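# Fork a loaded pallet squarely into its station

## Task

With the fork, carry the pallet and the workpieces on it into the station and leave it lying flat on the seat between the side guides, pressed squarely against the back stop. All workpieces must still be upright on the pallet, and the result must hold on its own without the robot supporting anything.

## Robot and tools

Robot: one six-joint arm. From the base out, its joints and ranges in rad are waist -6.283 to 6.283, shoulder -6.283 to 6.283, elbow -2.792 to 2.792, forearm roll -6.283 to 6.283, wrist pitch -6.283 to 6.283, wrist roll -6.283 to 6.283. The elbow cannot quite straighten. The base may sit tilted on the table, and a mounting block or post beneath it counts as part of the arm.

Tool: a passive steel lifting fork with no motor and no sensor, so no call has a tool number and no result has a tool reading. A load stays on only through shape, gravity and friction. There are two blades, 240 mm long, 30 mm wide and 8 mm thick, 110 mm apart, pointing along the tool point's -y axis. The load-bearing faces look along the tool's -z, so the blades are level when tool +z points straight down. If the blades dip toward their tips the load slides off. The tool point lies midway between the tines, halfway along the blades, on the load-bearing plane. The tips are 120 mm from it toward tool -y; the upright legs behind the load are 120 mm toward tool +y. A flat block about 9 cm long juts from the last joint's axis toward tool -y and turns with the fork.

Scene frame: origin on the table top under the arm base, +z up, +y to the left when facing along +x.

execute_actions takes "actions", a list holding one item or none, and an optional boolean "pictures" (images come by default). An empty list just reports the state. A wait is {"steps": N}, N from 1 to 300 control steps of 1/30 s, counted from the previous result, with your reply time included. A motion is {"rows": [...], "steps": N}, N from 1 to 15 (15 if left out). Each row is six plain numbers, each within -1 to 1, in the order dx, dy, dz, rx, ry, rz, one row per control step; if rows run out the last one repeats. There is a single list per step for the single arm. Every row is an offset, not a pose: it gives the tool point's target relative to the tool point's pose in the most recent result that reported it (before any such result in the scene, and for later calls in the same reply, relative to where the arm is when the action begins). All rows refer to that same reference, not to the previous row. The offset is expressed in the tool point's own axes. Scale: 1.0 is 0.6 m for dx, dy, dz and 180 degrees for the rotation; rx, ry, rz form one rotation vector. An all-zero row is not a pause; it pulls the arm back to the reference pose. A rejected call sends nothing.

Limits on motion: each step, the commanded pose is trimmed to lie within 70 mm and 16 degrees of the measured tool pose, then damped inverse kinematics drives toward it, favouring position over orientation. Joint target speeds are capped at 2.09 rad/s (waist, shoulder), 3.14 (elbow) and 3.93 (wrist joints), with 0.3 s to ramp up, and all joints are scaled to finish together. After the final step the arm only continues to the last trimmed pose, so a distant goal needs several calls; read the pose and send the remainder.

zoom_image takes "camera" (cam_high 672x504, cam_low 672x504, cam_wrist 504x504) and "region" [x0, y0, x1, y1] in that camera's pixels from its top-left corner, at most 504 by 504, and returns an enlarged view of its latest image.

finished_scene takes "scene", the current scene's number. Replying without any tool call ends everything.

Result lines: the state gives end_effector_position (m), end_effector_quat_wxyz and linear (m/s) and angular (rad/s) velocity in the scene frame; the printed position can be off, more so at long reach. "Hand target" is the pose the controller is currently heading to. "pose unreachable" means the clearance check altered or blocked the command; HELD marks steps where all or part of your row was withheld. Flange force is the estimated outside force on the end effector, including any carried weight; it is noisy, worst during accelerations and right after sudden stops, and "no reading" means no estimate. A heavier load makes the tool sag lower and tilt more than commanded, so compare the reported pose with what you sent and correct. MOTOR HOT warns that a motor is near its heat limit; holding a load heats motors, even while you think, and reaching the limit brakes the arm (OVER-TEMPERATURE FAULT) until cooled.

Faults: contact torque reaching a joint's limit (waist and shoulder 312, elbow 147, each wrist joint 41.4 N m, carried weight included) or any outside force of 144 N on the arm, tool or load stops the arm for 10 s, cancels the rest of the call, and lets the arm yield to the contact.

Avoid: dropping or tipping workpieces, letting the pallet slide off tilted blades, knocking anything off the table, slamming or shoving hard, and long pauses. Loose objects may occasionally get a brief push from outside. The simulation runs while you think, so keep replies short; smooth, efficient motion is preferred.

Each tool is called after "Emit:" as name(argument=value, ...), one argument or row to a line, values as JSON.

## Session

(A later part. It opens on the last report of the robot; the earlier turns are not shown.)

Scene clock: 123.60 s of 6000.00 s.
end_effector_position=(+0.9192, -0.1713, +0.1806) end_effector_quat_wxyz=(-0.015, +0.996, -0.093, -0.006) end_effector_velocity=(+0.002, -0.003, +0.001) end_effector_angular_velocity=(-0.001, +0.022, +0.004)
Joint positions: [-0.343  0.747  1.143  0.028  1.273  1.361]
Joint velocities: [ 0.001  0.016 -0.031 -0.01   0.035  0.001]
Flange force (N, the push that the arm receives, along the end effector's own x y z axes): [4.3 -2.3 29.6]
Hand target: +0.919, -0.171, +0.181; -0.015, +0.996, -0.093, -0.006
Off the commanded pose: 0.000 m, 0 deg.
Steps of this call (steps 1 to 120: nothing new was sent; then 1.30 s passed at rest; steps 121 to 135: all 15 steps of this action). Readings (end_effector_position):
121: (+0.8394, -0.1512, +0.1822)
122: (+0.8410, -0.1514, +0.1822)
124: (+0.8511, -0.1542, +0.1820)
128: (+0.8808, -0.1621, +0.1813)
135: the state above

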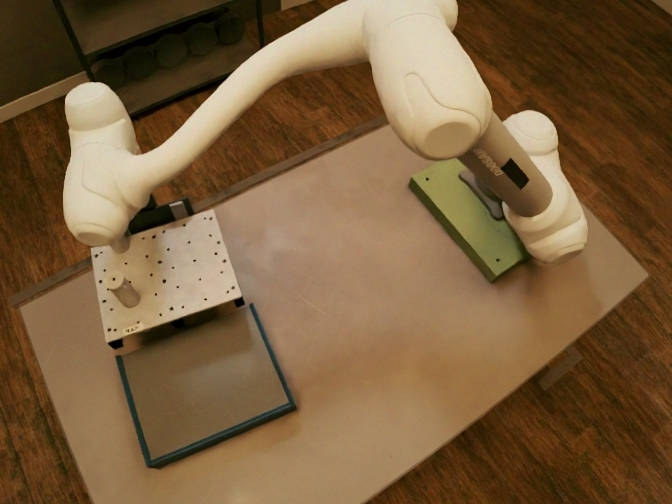

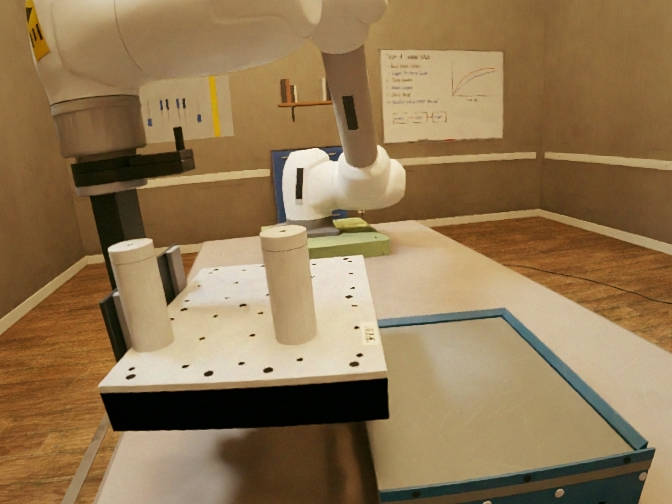

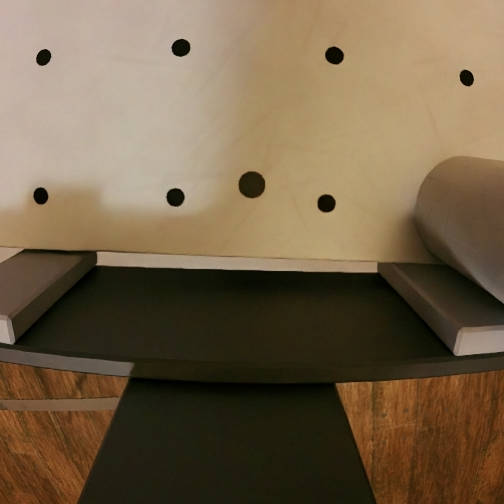

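Emit:
execute_actions(
  actions=[
    {"rows":[[0,-0.01,0,-0.001,0,-0.002],[0,-0.02,0,-0.002,0,-0.004],[0,-0.035,0,-0.003,0,-0.006],[0,-0.05,0,-0.004,0,-0.008],[0,-0.065,0,-0.005,0,-0.01],[0,-0.08,0,-0.005,0,-0.012],[0,-0.095,0,-0.005,0,-0.014],[0,-0.11,0,-0.005,0,-0.016],[0,-0.125,0,-0.005,0,-0.018],[0,-0.14,0,-0.005,0,-0.019],[0,-0.155,0,-0.005,0,-0.019],[0,-0.17,0,-0.005,0,-0.019],[0,-0.18,0,-0.005,0,-0.019],[0,-0.19,0,-0.005,0,-0.019],[0,-0.2,0,-0.005,0,-0.019]]},
  ],
  pictures=false,
)

Emit:
execute_actions(
  actions=[
    {"steps":8},
  ],
)

Emit:
zoom_image(
  camera="cam_high",
  region=[60,180,340,480],
)

Scene clock: 140.20 s of 6000.00 s.
end_effector_position=(+0.9385, -0.0664, +0.1837) end_effector_quat_wxyz=(-0.007, +0.998, -0.063, -0.006) end_effector_velocity=(+0.039, +0.202, +0.004) end_effector_angular_velocity=(-0.002, +0.001, +0.004)
Joint positions: [-0.225  0.738  1.148  0.014  1.271  1.422]
Joint velocities: [ 0.217 -0.016  0.018  0.001 -0.005  0.212]
Flange force (N, the push that the arm receives, along the end effector's own x y z axes): [-6.5 -7.0 25.0]
Hand target: +0.941, -0.054, +0.184; -0.007, +0.998, -0.063, -0.006
Off the commanded pose: 0.013 m, 0 deg.
Steps of this call (steps 1 to 90: nothing new was sent; then 13.10 s passed at rest; steps 91 to 105: all 15 steps of this action). Readings (end_effector_position):
91: (+0.9194, -0.1713, +0.1806)
92: (+0.9198, -0.1696, +0.1805)
94: (+0.9218, -0.1592, +0.1809)
98: (+0.9274, -0.1265, +0.1819)
105: the state above

Scene clock: 140.47 s of 6000.00 s.
end_effector_position=(+0.9411, -0.0536, +0.1840) end_effector_quat_wxyz=(-0.007, +0.998, -0.063, -0.006) end_effector_velocity=(+0.000, -0.001, -0.000) end_effector_angular_velocity=(+0.001, +0.000, -0.003)
Joint positions: [-0.211  0.737  1.149  0.014  1.271  1.436]
Joint velocities: [-0.001  0.     0.     0.001 -0.     0.001]
Flange force (N, the push that the arm receives, along the end effector's own x y z axes): [-3.7 -2.0 28.9]
Hand target: +0.941, -0.054, +0.184; -0.007, +0.998, -0.063, -0.006
Off the commanded pose: 0.000 m, 0 deg.
Steps of this call (steps 1 to 8: nothing new was sent). Readings (end_effector_position):
1: (+0.9398, -0.0600, +0.1839)
2: (+0.9407, -0.0553, +0.1840)
4: (+0.9411, -0.0534, +0.1841)
8: the state above

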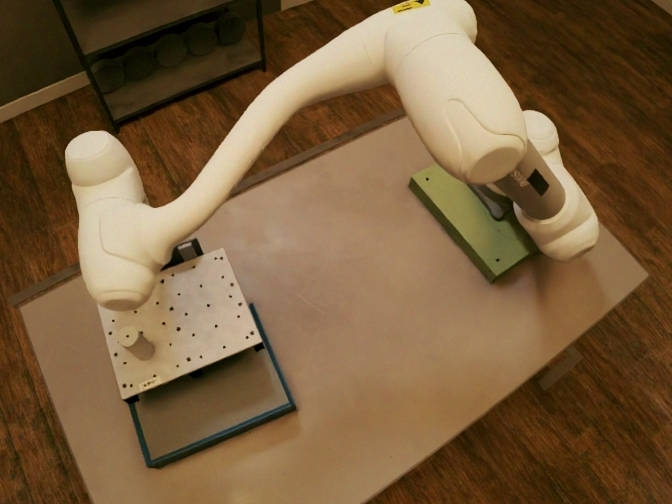

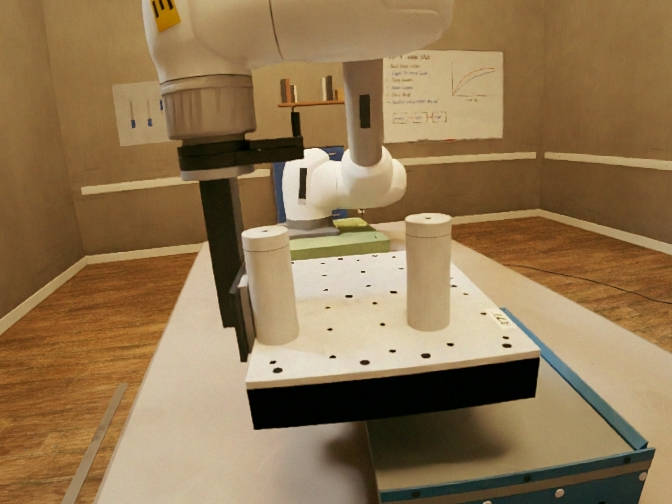

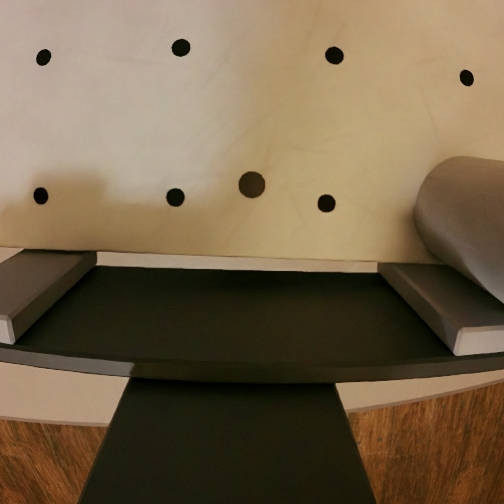

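Region (60, 180, 340, 480) of cam_high's 672x504 image, scaled by 1.680, with more detail than that image has; it fills the left 470 columns of this view, and the rest is white.

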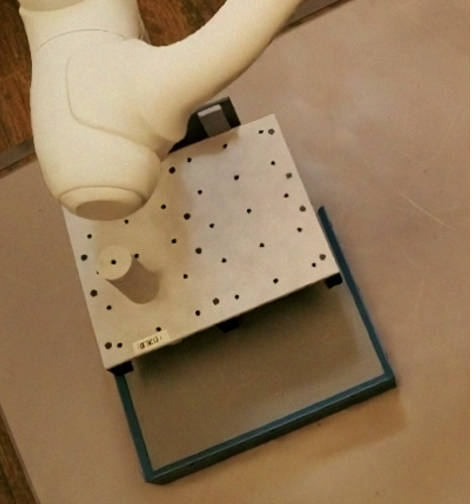

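Emit:
execute_actions(
  actions=[
    {"rows":[[-0.004,0,0.005,0,0,0],[-0.008,0,0.01,0,0,0],[-0.013,0,0.016,0,0,0],[-0.018,0,0.022,0,0,0],[-0.023,0,0.028,0,0,0],[-0.028,0,0.034,0,0,0],[-0.03,0,0.04,0,0,0],[-0.03,0,0.046,0,0,0],[-0.03,0,0.052,0,0,0],[-0.03,0,0.056,0,0,0]]},
  ],
)

Emit:
zoom_image(
  camera="cam_high",
  region=[60,280,340,480],
)

Scene clock: 150.27 s of 6000.00 s.
end_effector_position=(+0.9229, -0.0508, +0.1508) end_effector_quat_wxyz=(-0.007, +0.998, -0.063, -0.006) end_effector_velocity=(-0.000, +0.002, -0.001) end_effector_angular_velocity=(-0.000, +0.001, +0.003)
Joint positions: [-0.213  0.727  1.231  0.015  1.2    1.433]
Joint velocities: [ 0.002  0.     0.    -0.001  0.    -0.   ]
Flange force (N, the push that the arm receives, along the end effector's own x y z axes): [4.3 -3.7 29.0]
Hand target: +0.923, -0.051, +0.151; -0.007, +0.998, -0.063, -0.006
Off the commanded pose: 0.000 m, 0 deg.
Steps of this call (steps 1 to 90: nothing new was sent; then 6.30 s passed at rest; steps 91 to 105: all 15 steps of this action). Readings (end_effector_position):
91: (+0.9411, -0.0535, +0.1840)
92: (+0.9404, -0.0533, +0.1830)
94: (+0.9363, -0.0526, +0.1779)
98: (+0.9250, -0.0511, +0.1641)
105: the state above

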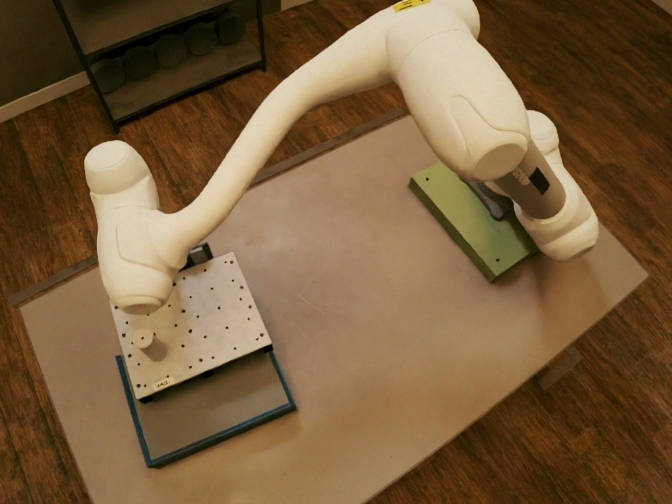

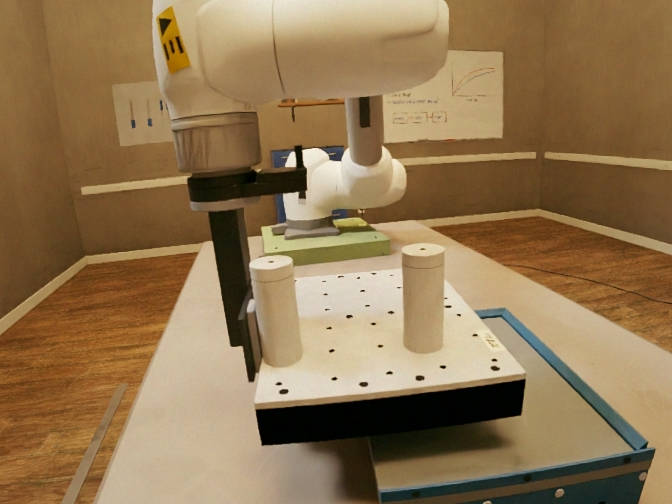

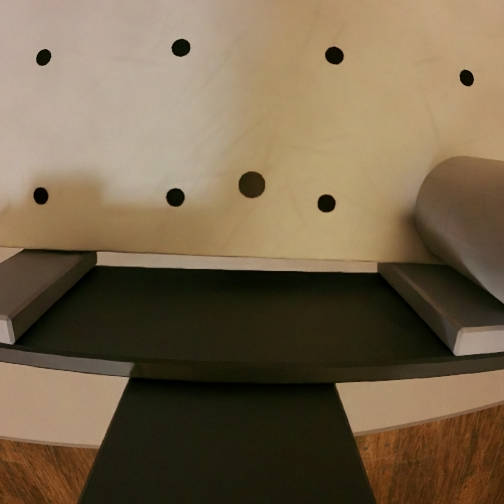

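Region (60, 280, 340, 480) of cam_high's 672x504 image, scaled by 1.800, with more detail than that image has; it fills the top 360 rows of this view, and the rest is white.

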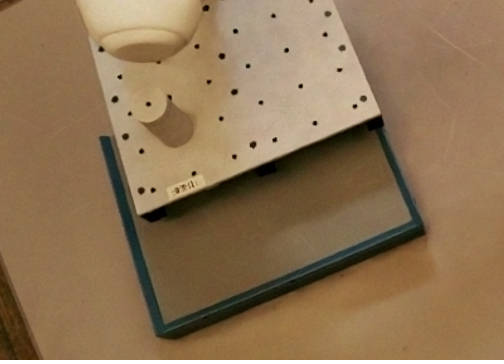

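Emit:
execute_actions(
  actions=[
    {"rows":[[0.003,0,0.003,0,0,0],[0.006,0,0.006,0,0,0],[0.007,0,0.01,0,0,0],[0.007,0,0.014,0,0,0],[0.007,0,0.018,0,0,0],[0.007,0,0.022,0,0,0],[0.007,0,0.026,0,0,0],[0.007,0,0.03,0,0,0],[0.007,0,0.034,0,0,0]]},
  ],
)

Emit:
zoom_image(
  camera="cam_high",
  region=[60,280,340,480],
)

Scene clock: 160.60 s of 6000.00 s.
end_effector_position=(+0.9269, -0.0511, +0.1302) end_effector_quat_wxyz=(-0.007, +0.998, -0.063, -0.006) end_effector_velocity=(+0.001, +0.000, +0.001) end_effector_angular_velocity=(-0.000, -0.002, +0.002)
Joint positions: [-0.213  0.746  1.235  0.015  1.176  1.434]
Joint velocities: [ 0.    -0.    -0.002  0.     0.    -0.002]
Flange force (N, the push that the arm receives, along the end effector's own x y z axes): [-7.0 -3.6 30.0]
Hand target: +0.927, -0.051, +0.130; -0.007, +0.998, -0.063, -0.006
Off the commanded pose: 0.000 m, 0 deg.
Steps of this call (steps 1 to 90: nothing new was sent; then 6.83 s passed at rest; steps 91 to 105: all 15 steps of this action). Readings (end_effector_position):
91: (+0.9230, -0.0508, +0.1506)
92: (+0.9237, -0.0510, +0.1500)
94: (+0.9261, -0.0513, +0.1466)
98: (+0.9271, -0.0513, +0.1372)
105: the state above

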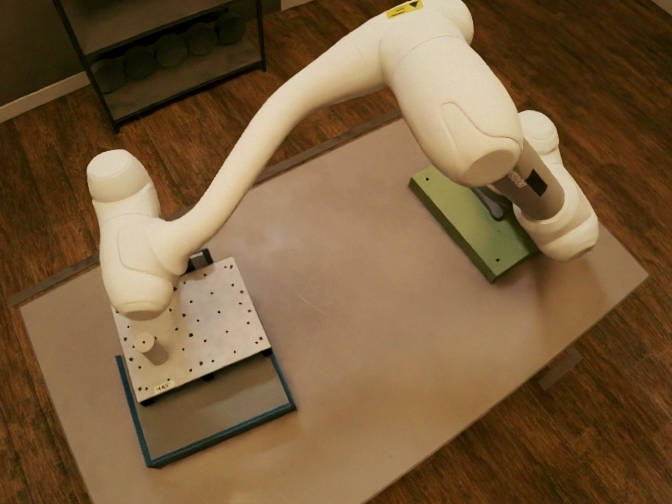

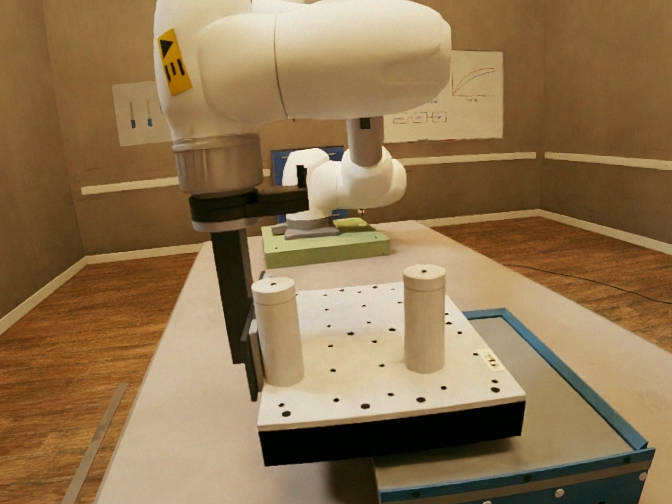

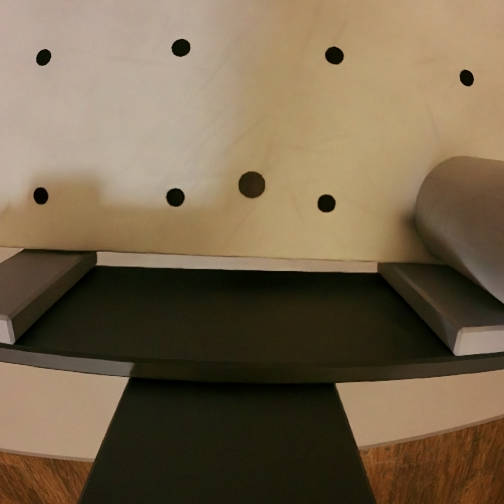

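Region (60, 280, 340, 480) of cam_high's 672x504 image, scaled by 1.800, with more detail than that image has; it fills the top 360 rows of this view, and the rest is white.

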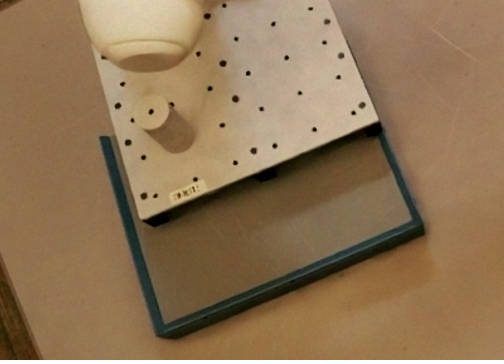

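Emit:
execute_actions(
  actions=[
    {"rows":[[0,-0.008,0,0,0,0],[0,-0.018,0,0,0,0],[0,-0.03,0,0,0,0],[0,-0.042,0,0,0,0],[0,-0.054,0,0,0,0],[0,-0.066,0,0,0,0],[0,-0.078,0,0,0,0],[0,-0.09,0,0,0,0],[0,-0.102,0,0,0,0],[0,-0.114,0,0,0,0],[0,-0.126,0,0,0,0],[0,-0.138,0,0,0,0],[0,-0.148,0,0,0,0],[0,-0.155,0,0,0,0],[0,-0.16,0,0,0,0]]},
  ],
)

Emit:
zoom_image(
  camera="cam_high",
  region=[60,280,340,480],
)

Scene clock: 172.97 s of 6000.00 s.
end_effector_position=(+0.9376, +0.0360, +0.1315) end_effector_quat_wxyz=(-0.007, +0.998, -0.063, -0.006) end_effector_velocity=(+0.020, +0.167, +0.001) end_effector_angular_velocity=(+0.001, +0.001, +0.002)
Joint positions: [-0.119  0.739  1.246  0.017  1.171  1.526]
Joint velocities: [ 0.181 -0.001 -0.001  0.003  0.001  0.177]
Flange force (N, the push that the arm receives, along the end effector's own x y z axes): [-3.0 -2.7 27.8]
Hand target: +0.939, +0.044, +0.132; -0.007, +0.998, -0.063, -0.006
Off the commanded pose: 0.008 m, 0 deg.
Steps of this call (steps 1 to 90: nothing new was sent; then 8.87 s passed at rest; steps 91 to 105: all 15 steps of this action). Readings (end_effector_position):
91: (+0.9269, -0.0509, +0.1303)
92: (+0.9271, -0.0493, +0.1303)
94: (+0.9281, -0.0399, +0.1303)
98: (+0.9314, -0.0126, +0.1308)
105: the state above

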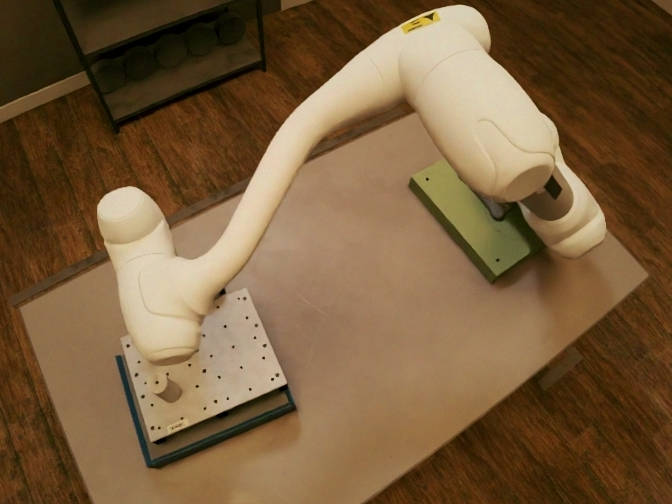

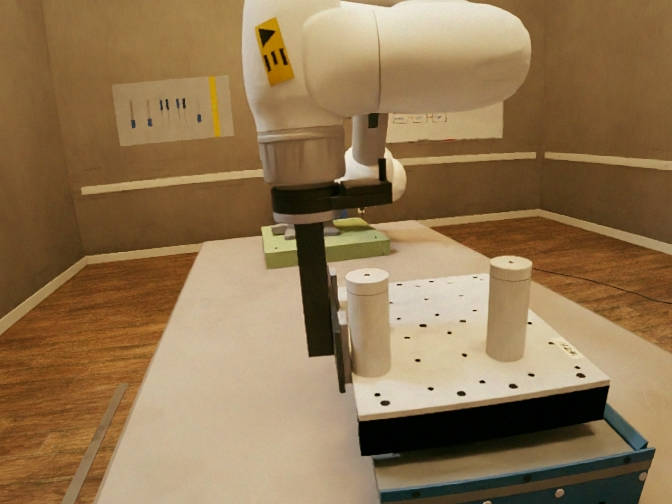

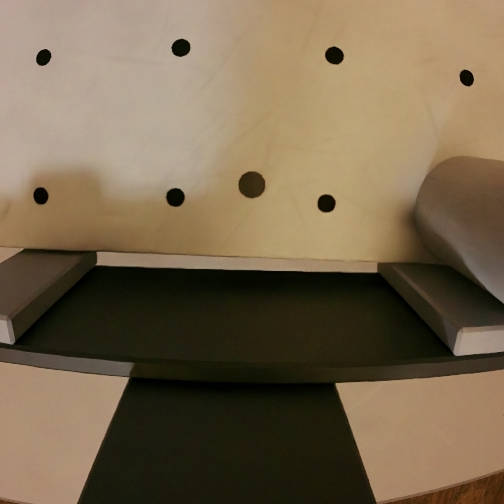

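Region (60, 280, 340, 480) of cam_high's 672x504 image, scaled by 1.800, with more detail than that image has; it fills the top 360 rows of this view, and the rest is white.

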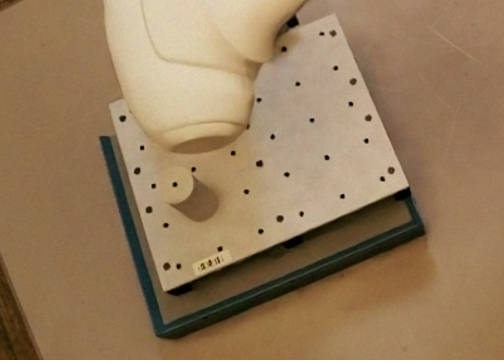

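Emit:
execute_actions(
  actions=[
    {"rows":[[0.004,0,0,0.001,0,0],[0.008,0,0,0.002,0,0],[0.012,0,0,0.003,0,0],[0.013,0,0.003,0.004,0,0],[0.013,0,0.006,0.004,0,0],[0.013,0,0.009,0.004,0,0],[0.013,0,0.012,0.004,0,0],[0.013,0,0.015,0.004,0,0],[0.013,0,0.018,0.004,0,0]]},
  ],
)

Emit:
zoom_image(
  camera="cam_high",
  region=[60,280,340,480],
)

Scene clock: 179.77 s of 6000.00 s.
end_effector_position=(+0.9452, +0.0352, +0.1205) end_effector_quat_wxyz=(-0.014, +0.998, -0.063, -0.006) end_effector_velocity=(-0.000, +0.001, -0.000) end_effector_angular_velocity=(+0.001, +0.001, -0.002)
Joint positions: [-0.122  0.76   1.233  0.031  1.163  1.517]
Joint velocities: [ 0.    -0.     0.001  0.001  0.     0.002]
Flange force (N, the push that the arm receives, along the end effector's own x y z axes): [-1.9 -2.7 29.4]
Hand target: +0.945, +0.035, +0.121; -0.014, +0.998, -0.063, -0.006
Off the commanded pose: 0.000 m, 0 deg.
Steps of this call (steps 1 to 90: nothing new was sent; then 3.30 s passed at rest; steps 91 to 105: all 15 steps of this action). Readings (end_effector_position):
91: (+0.9388, +0.0440, +0.1316)
92: (+0.9392, +0.0418, +0.1316)
94: (+0.9427, +0.0354, +0.1313)
98: (+0.9455, +0.0351, +0.1257)
105: the state above

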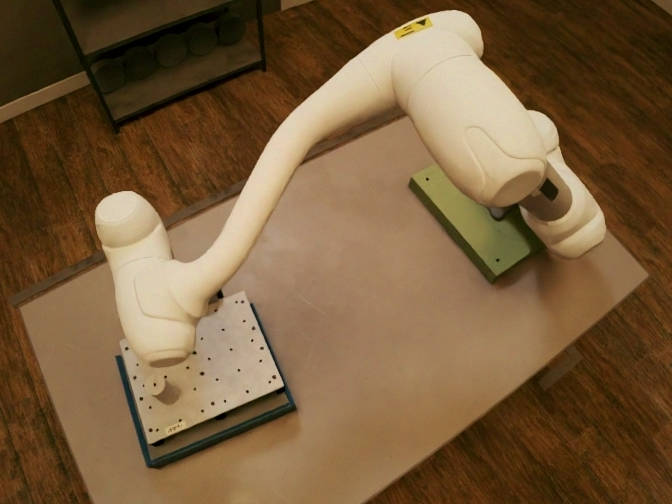

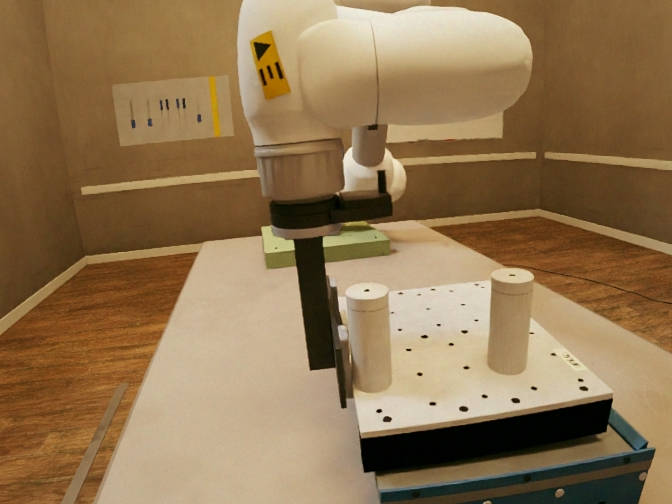

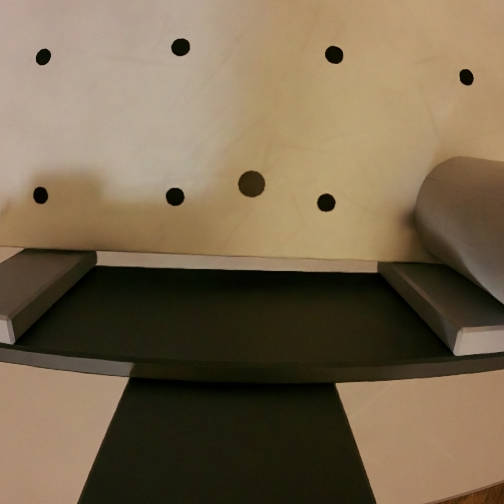

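Region (60, 280, 340, 480) of cam_high's 672x504 image, scaled by 1.800, with more detail than that image has; it fills the top 360 rows of this view, and the rest is white.

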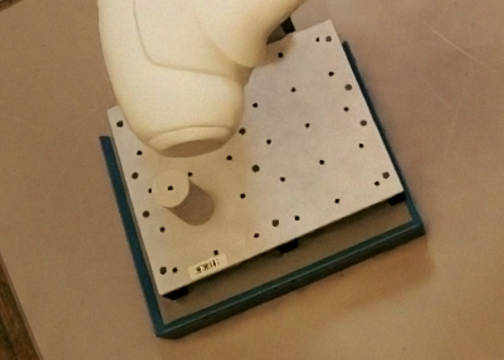

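Emit:
execute_actions(
  actions=[
    {"rows":[[0,0,0,-0.002,0,0.002],[0,0,0,-0.004,0,0.004],[0,0,0,-0.006,0,0.006],[0,0,0.003,-0.007,0,0.008],[0,0,0.006,-0.007,0,0.008],[0,0,0.009,-0.007,0,0.008],[0,0,0.012,-0.007,0,0.008],[0,0,0.015,-0.007,0,0.008],[0,0,0.018,-0.007,0,0.008],[0,0,0.021,-0.007,0,0.008],[0,0,0.024,-0.007,0,0.008]]},
  ],
)

Emit:
zoom_image(
  camera="cam_high",
  region=[60,280,340,480],
)

Scene clock: 185.77 s of 6000.00 s.
end_effector_position=(+0.9452, +0.0356, +0.1064) end_effector_quat_wxyz=(-0.003, +0.997, -0.075, -0.006) end_effector_velocity=(-0.000, -0.001, -0.001) end_effector_angular_velocity=(-0.001, -0.001, +0.001)
Joint positions: [-0.115  0.761  1.251  0.007  1.143  1.559]
Joint velocities: [-0.001 -0.     0.002 -0.001 -0.003 -0.001]
Flange force (N, the push that the arm receives, along the end effector's own x y z axes): [-4.4 -3.2 10.9]
Hand target: +0.945, +0.036, +0.106; -0.003, +0.997, -0.075, -0.006
Off the commanded pose: 0.000 m, 0 deg.
Steps of this call (steps 1 to 90: nothing new was sent; then 2.50 s passed at rest; steps 91 to 105: all 15 steps of this action). Readings (end_effector_position):
91: (+0.9452, +0.0352, +0.1206)
92: (+0.9451, +0.0352, +0.1205)
94: (+0.9451, +0.0352, +0.1205)
98: (+0.9451, +0.0354, +0.1150)
105: the state above

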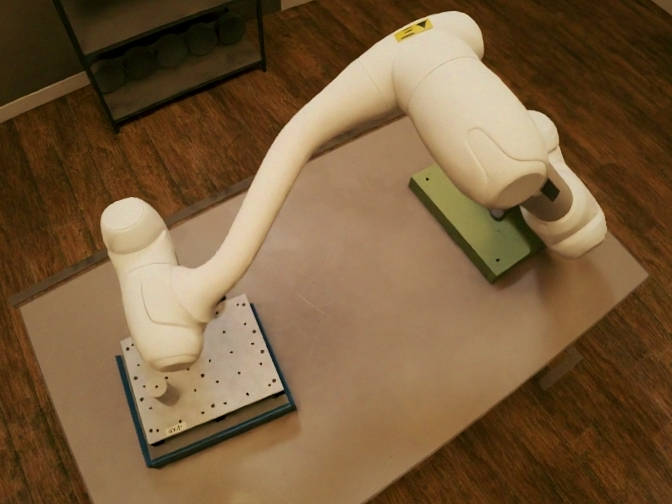

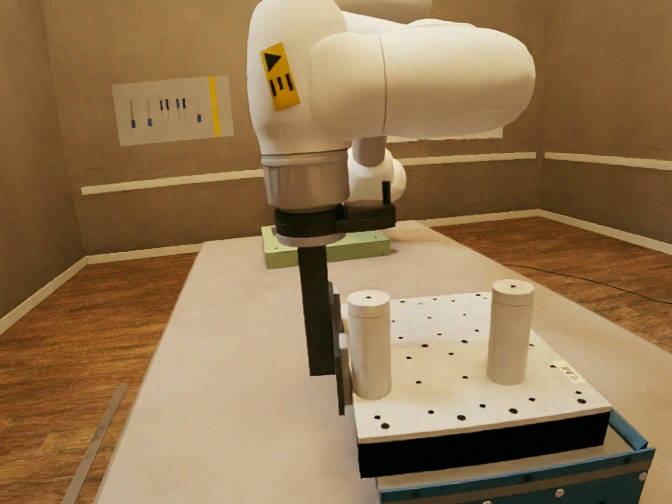

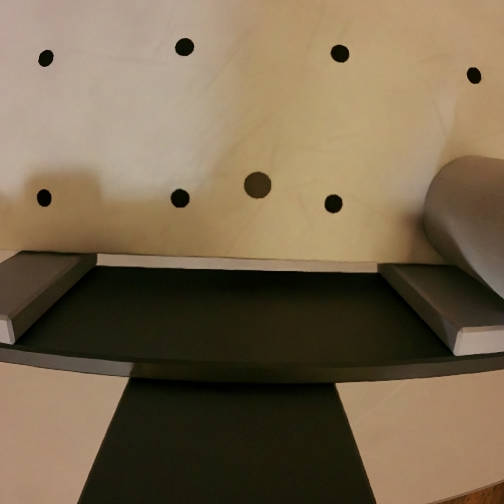

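Region (60, 280, 340, 480) of cam_high's 672x504 image, scaled by 1.800, with more detail than that image has; it fills the top 360 rows of this view, and the rest is white.

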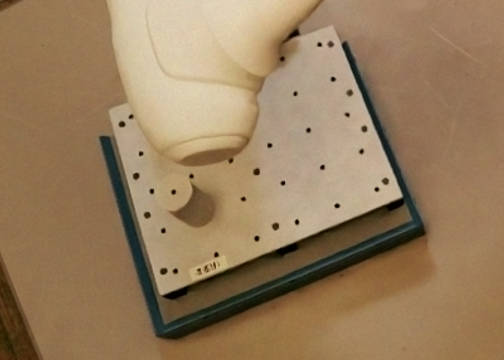

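Emit:
execute_actions(
  actions=[
    {"rows":[[0,0,0.003,0,0,0],[0,0,0.006,0,0,0],[0,0,0.009,0,0,0],[0,-0.002,0.009,0,0,0],[0,-0.004,0.009,0,0,0],[0,-0.006,0.009,0,0,0],[0,-0.008,0.009,0,0,0],[0,-0.01,0.009,0,0,0],[0,-0.012,0.009,0,0,0],[0,-0.014,0.009,0,0,0],[0,-0.016,0.009,0,0,0],[0,-0.018,0.009,0,0,0],[0,-0.02,0.009,0,0,0],[0,-0.022,0.009,0,0,0],[0,-0.024,0.009,0,0,0]]},
  ],
)

Emit:
zoom_image(
  camera="cam_high",
  region=[60,280,340,480],
)

Scene clock: 192.33 s of 6000.00 s.
end_effector_position=(+0.9468, +0.0478, +0.1009) end_effector_quat_wxyz=(-0.003, +0.997, -0.075, -0.006) end_effector_velocity=(+0.006, +0.037, +0.001) end_effector_angular_velocity=(+0.003, -0.001, +0.002)
Joint positions: [-0.102  0.766  1.254  0.007  1.136  1.572]
Joint velocities: [ 0.04   0.003 -0.006  0.003  0.003  0.037]
Flange force (N, the push that the arm receives, along the end effector's own x y z axes): [5.5 2.1 2.0]
Hand target: +0.947, +0.050, +0.101; -0.003, +0.997, -0.075, -0.006
Off the commanded pose: 0.002 m, 0 deg.
Steps of this call (steps 1 to 90: nothing new was sent; then 3.07 s passed at rest; steps 91 to 105: all 15 steps of this action). Readings (end_effector_position):
91: (+0.9451, +0.0356, +0.1061)
92: (+0.9452, +0.0356, +0.1055)
94: (+0.9451, +0.0357, +0.1024)
98: (+0.9455, +0.0394, +0.1009)
105: the state above

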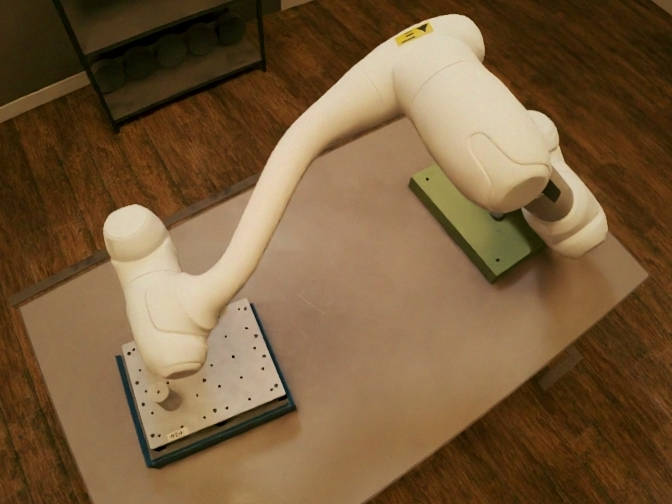

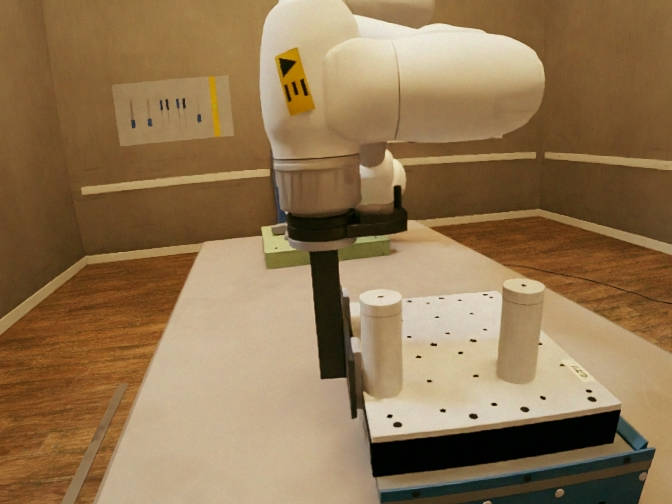

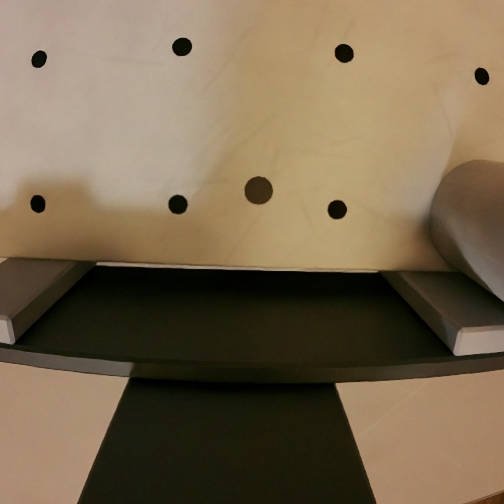

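Region (60, 280, 340, 480) of cam_high's 672x504 image, scaled by 1.800, with more detail than that image has; it fills the top 360 rows of this view, and the rest is white.

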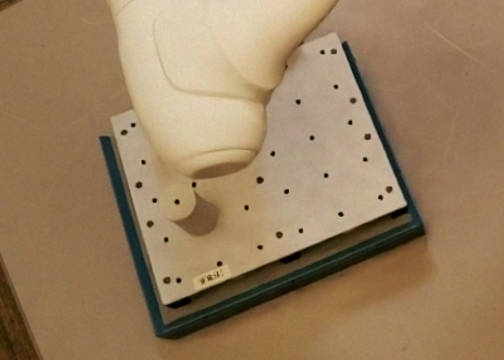

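Emit:
execute_actions(
  actions=[
    {"rows":[[0,-0.004,0,0,0,0],[0,-0.006,0,0,0,0],[0,-0.008,0,0,0,0],[0,-0.01,0,0,0,0],[0,-0.012,0,0,0,0],[0,-0.014,0,0,0,0],[0,-0.016,0,0,0,0],[0,-0.018,0,0,0,0],[0,-0.02,0,0,0,0],[0,-0.022,0,0,0,0]]},
  ],
)

Emit:
zoom_image(
  camera="cam_high",
  region=[60,280,340,480],
)

Scene clock: 198.10 s of 6000.00 s.
end_effector_position=(+0.9488, +0.0603, +0.1009) end_effector_quat_wxyz=(-0.002, +0.997, -0.075, -0.006) end_effector_velocity=(-0.000, +0.002, -0.000) end_effector_angular_velocity=(+0.002, +0.001, +0.000)
Joint positions: [-0.088  0.767  1.252  0.006  1.136  1.586]
Joint velocities: [0.002 0.    0.001 0.002 0.001 0.   ]
Flange force (N, the push that the arm receives, along the end effector's own x y z axes): [6.5 48.9 -5.7]
Hand target: +0.949, +0.061, +0.101; -0.003, +0.997, -0.075, -0.006
Off the commanded pose: 0.001 m, 0 deg.
Steps of this call (steps 1 to 90: nothing new was sent; then 2.27 s passed at rest; steps 91 to 105: all 15 steps of this action). Readings (end_effector_position):
91: (+0.9473, +0.0499, +0.1011)
92: (+0.9473, +0.0500, +0.1011)
94: (+0.9475, +0.0516, +0.1011)
98: (+0.9481, +0.0564, +0.1010)
105: the state above

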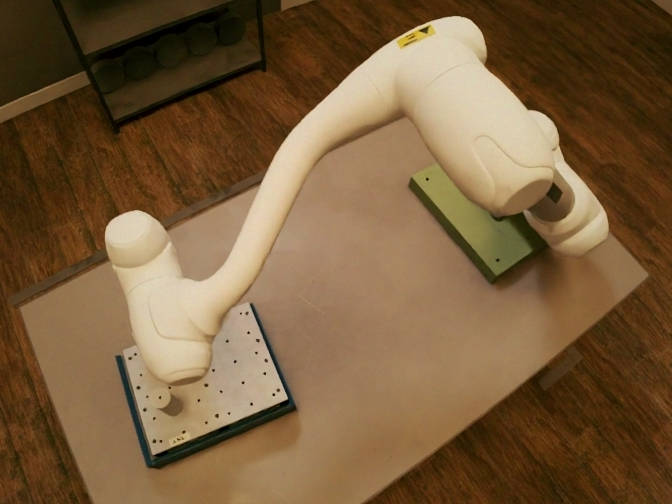

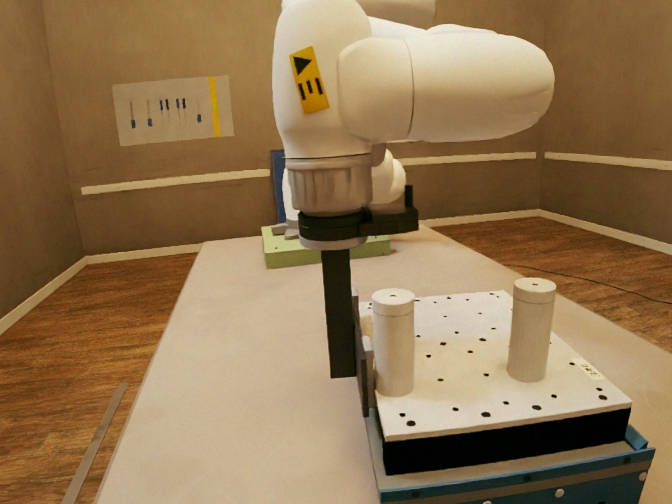

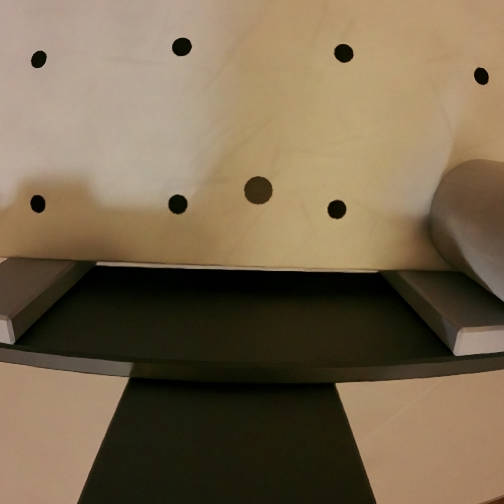

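Region (60, 280, 340, 480) of cam_high's 672x504 image, scaled by 1.800, with more detail than that image has; it fills the top 360 rows of this view, and the rest is white.

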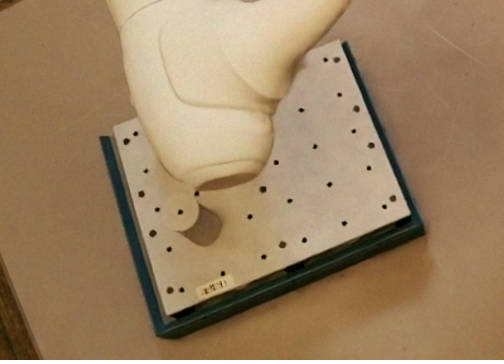

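Emit:
execute_actions(
  actions=[
    {"rows":[[0,0.003,0,0,0,0.001],[0,0.004,0,0,0,0.002],[0,0.004,0,0,0,0.003],[0,0.004,0,0,0,0.004],[0,0.004,0,0,0,0.005],[0,0.004,0,0,0,0.006],[0,0.004,0,0,0,0.007],[0,0.004,0,0,0,0.008],[0,0.004,0,0,0,0.009],[0,0.004,0,0,0,0.01],[0,0.004,0,0,0,0.011],[0,0.004,0,0,0,0.012]]},
  ],
)

Emit:
zoom_image(
  camera="cam_high",
  region=[60,280,340,480],
)

Scene clock: 210.97 s of 6000.00 s.
end_effector_position=(+0.9486, +0.0574, +0.1009) end_effector_quat_wxyz=(-0.002, +0.996, -0.094, -0.006) end_effector_velocity=(-0.000, -0.000, +0.000) end_effector_angular_velocity=(+0.002, +0.001, -0.011)
Joint positions: [-0.091  0.758  1.268  0.006  1.129  1.621]
Joint velocities: [-0.001 -0.002  0.005  0.002 -0.001  0.01 ]
Flange force (N, the push that the arm receives, along the end effector's own x y z axes): [35.7 71.9 2.6]
Hand target: +0.948, +0.058, +0.101; -0.002, +0.996, -0.094, -0.006
Off the commanded pose: 0.001 m, 0 deg.
Steps of this call (steps 1 to 90: nothing new was sent; then 9.37 s passed at rest; steps 91 to 105: all 15 steps of this action). Readings (end_effector_position):
91: (+0.9488, +0.0608, +0.1010)
92: (+0.9488, +0.0601, +0.1009)
94: (+0.9484, +0.0592, +0.1006)
98: (+0.9484, +0.0583, +0.1006)
105: the state above

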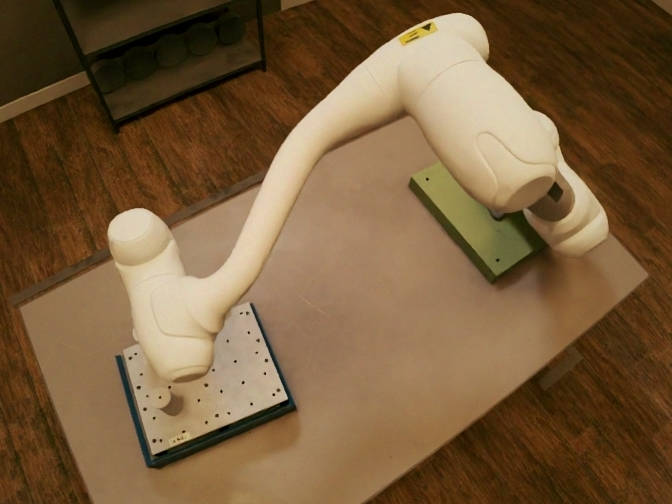

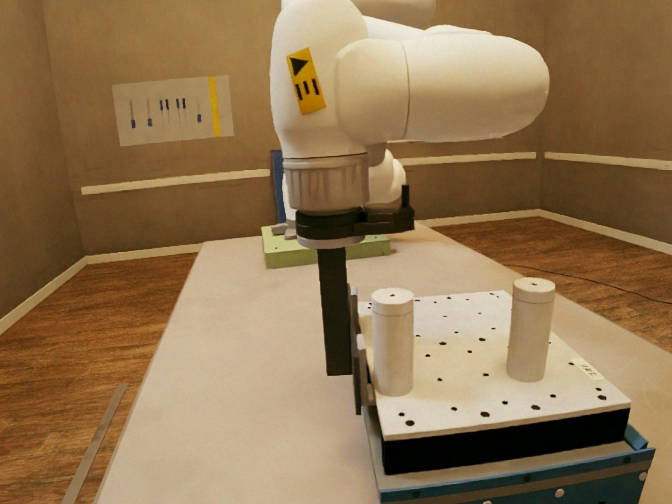

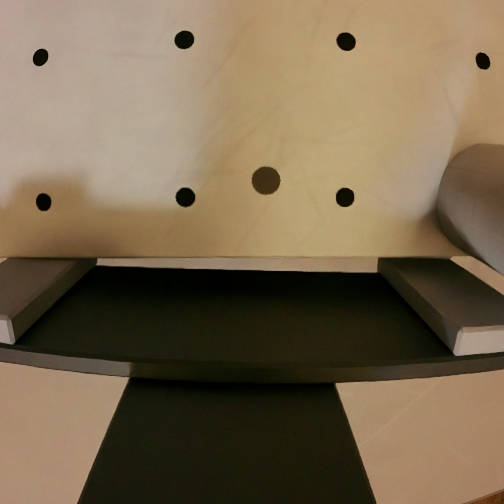

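Region (60, 280, 340, 480) of cam_high's 672x504 image, scaled by 1.800, with more detail than that image has; it fills the top 360 rows of this view, and the rest is white.

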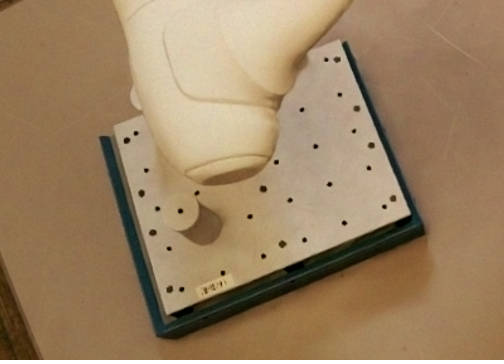

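Emit:
execute_actions(
  actions=[
    {"rows":[[0,0.01,0,0,0,-0.005],[0,0.03,0,0,0,-0.01],[0,0.08,0,0,0,-0.01],[0,0.15,0,0,0,-0.01],[0,0.25,0,0,0,-0.01],[0,0.45,0,0,0,-0.01]]},
  ],
  pictures=false,
)

Emit:
execute_actions(
  actions=[
    {"steps":15},
  ],
)

Scene clock: 218.70 s of 6000.00 s.
end_effector_position=(+0.9062, -0.1484, +0.0998) end_effector_quat_wxyz=(-0.001, +0.997, -0.079, -0.006) end_effector_velocity=(-0.096, -0.518, +0.002) end_effector_angular_velocity=(-0.001, -0.005, -0.005)
Joint positions: [-0.315  0.768  1.252 -0.     1.135  1.369]
Joint velocities: [-0.555  0.108 -0.204 -0.007  0.09  -0.547]
Flange force (N, the push that the arm receives, along the end effector's own x y z axes): [8.4 0.3 0.1]
Hand target: +0.897, -0.198, +0.100; -0.001, +0.997, -0.079, -0.006
Off the commanded pose: 0.060 m, 0 deg; position clipped at the last step of the last action.
Steps of this call (steps 1 to 90: nothing new was sent; then 4.23 s passed at rest; steps 91 to 105: all 15 steps of this action). Readings (end_effector_position):
91: (+0.9484, +0.0579, +0.1009)
92: (+0.9478, +0.0567, +0.1009)
94: (+0.9444, +0.0426, +0.1008)
98: (+0.9307, -0.0271, +0.1001)
105: the state above

Scene clock: 219.20 s of 6000.00 s.
end_effector_position=(+0.8970, -0.1980, +0.1000) end_effector_quat_wxyz=(-0.001, +0.997, -0.079, -0.006) end_effector_velocity=(-0.000, +0.001, -0.001) end_effector_angular_velocity=(-0.002, +0.001, +0.002)
Joint positions: [-0.368  0.78   1.228 -0.001  1.145  1.317]
Joint velocities: [ 0.001  0.     0.    -0.002 -0.     0.   ]
Flange force (N, the push that the arm receives, along the end effector's own x y z axes): [3.3 -3.4 -0.8]
Hand target: +0.897, -0.198, +0.100; -0.001, +0.997, -0.079, -0.006
Off the commanded pose: 0.010 m, 0 deg; position clipped at the last step of the last action.
Steps of this call (steps 1 to 15: nothing new was sent). Readings (end_effector_position):
1: (+0.9031, -0.1659, +0.0999)
2: (+0.9002, -0.1818, +0.0999)
4: (+0.8971, -0.1978, +0.0999)
8: (+0.8970, -0.1980, +0.1000)
15: the state above

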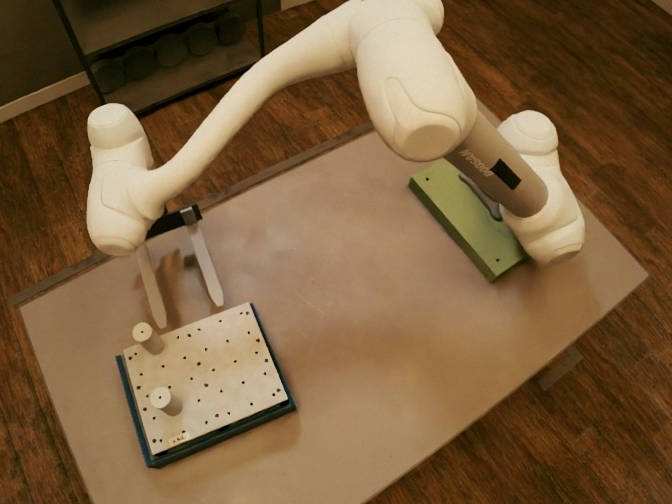

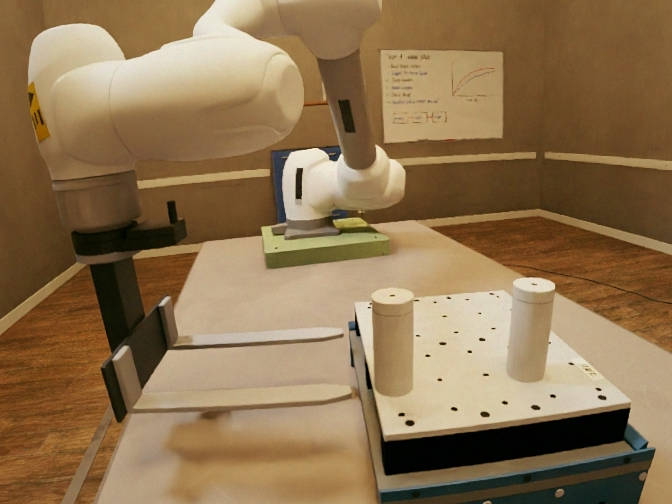

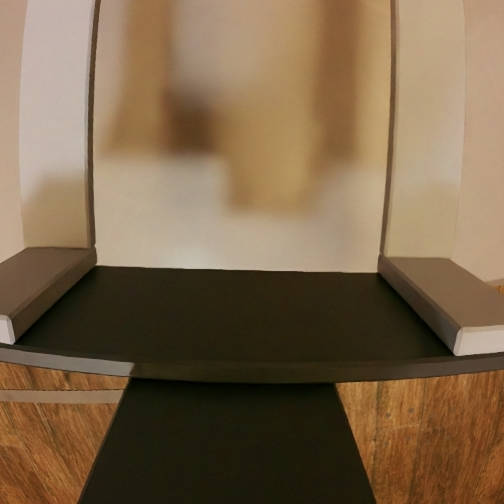

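Emit:
finished_scene(
  scene=2,
)

The scene is finished: the task was done.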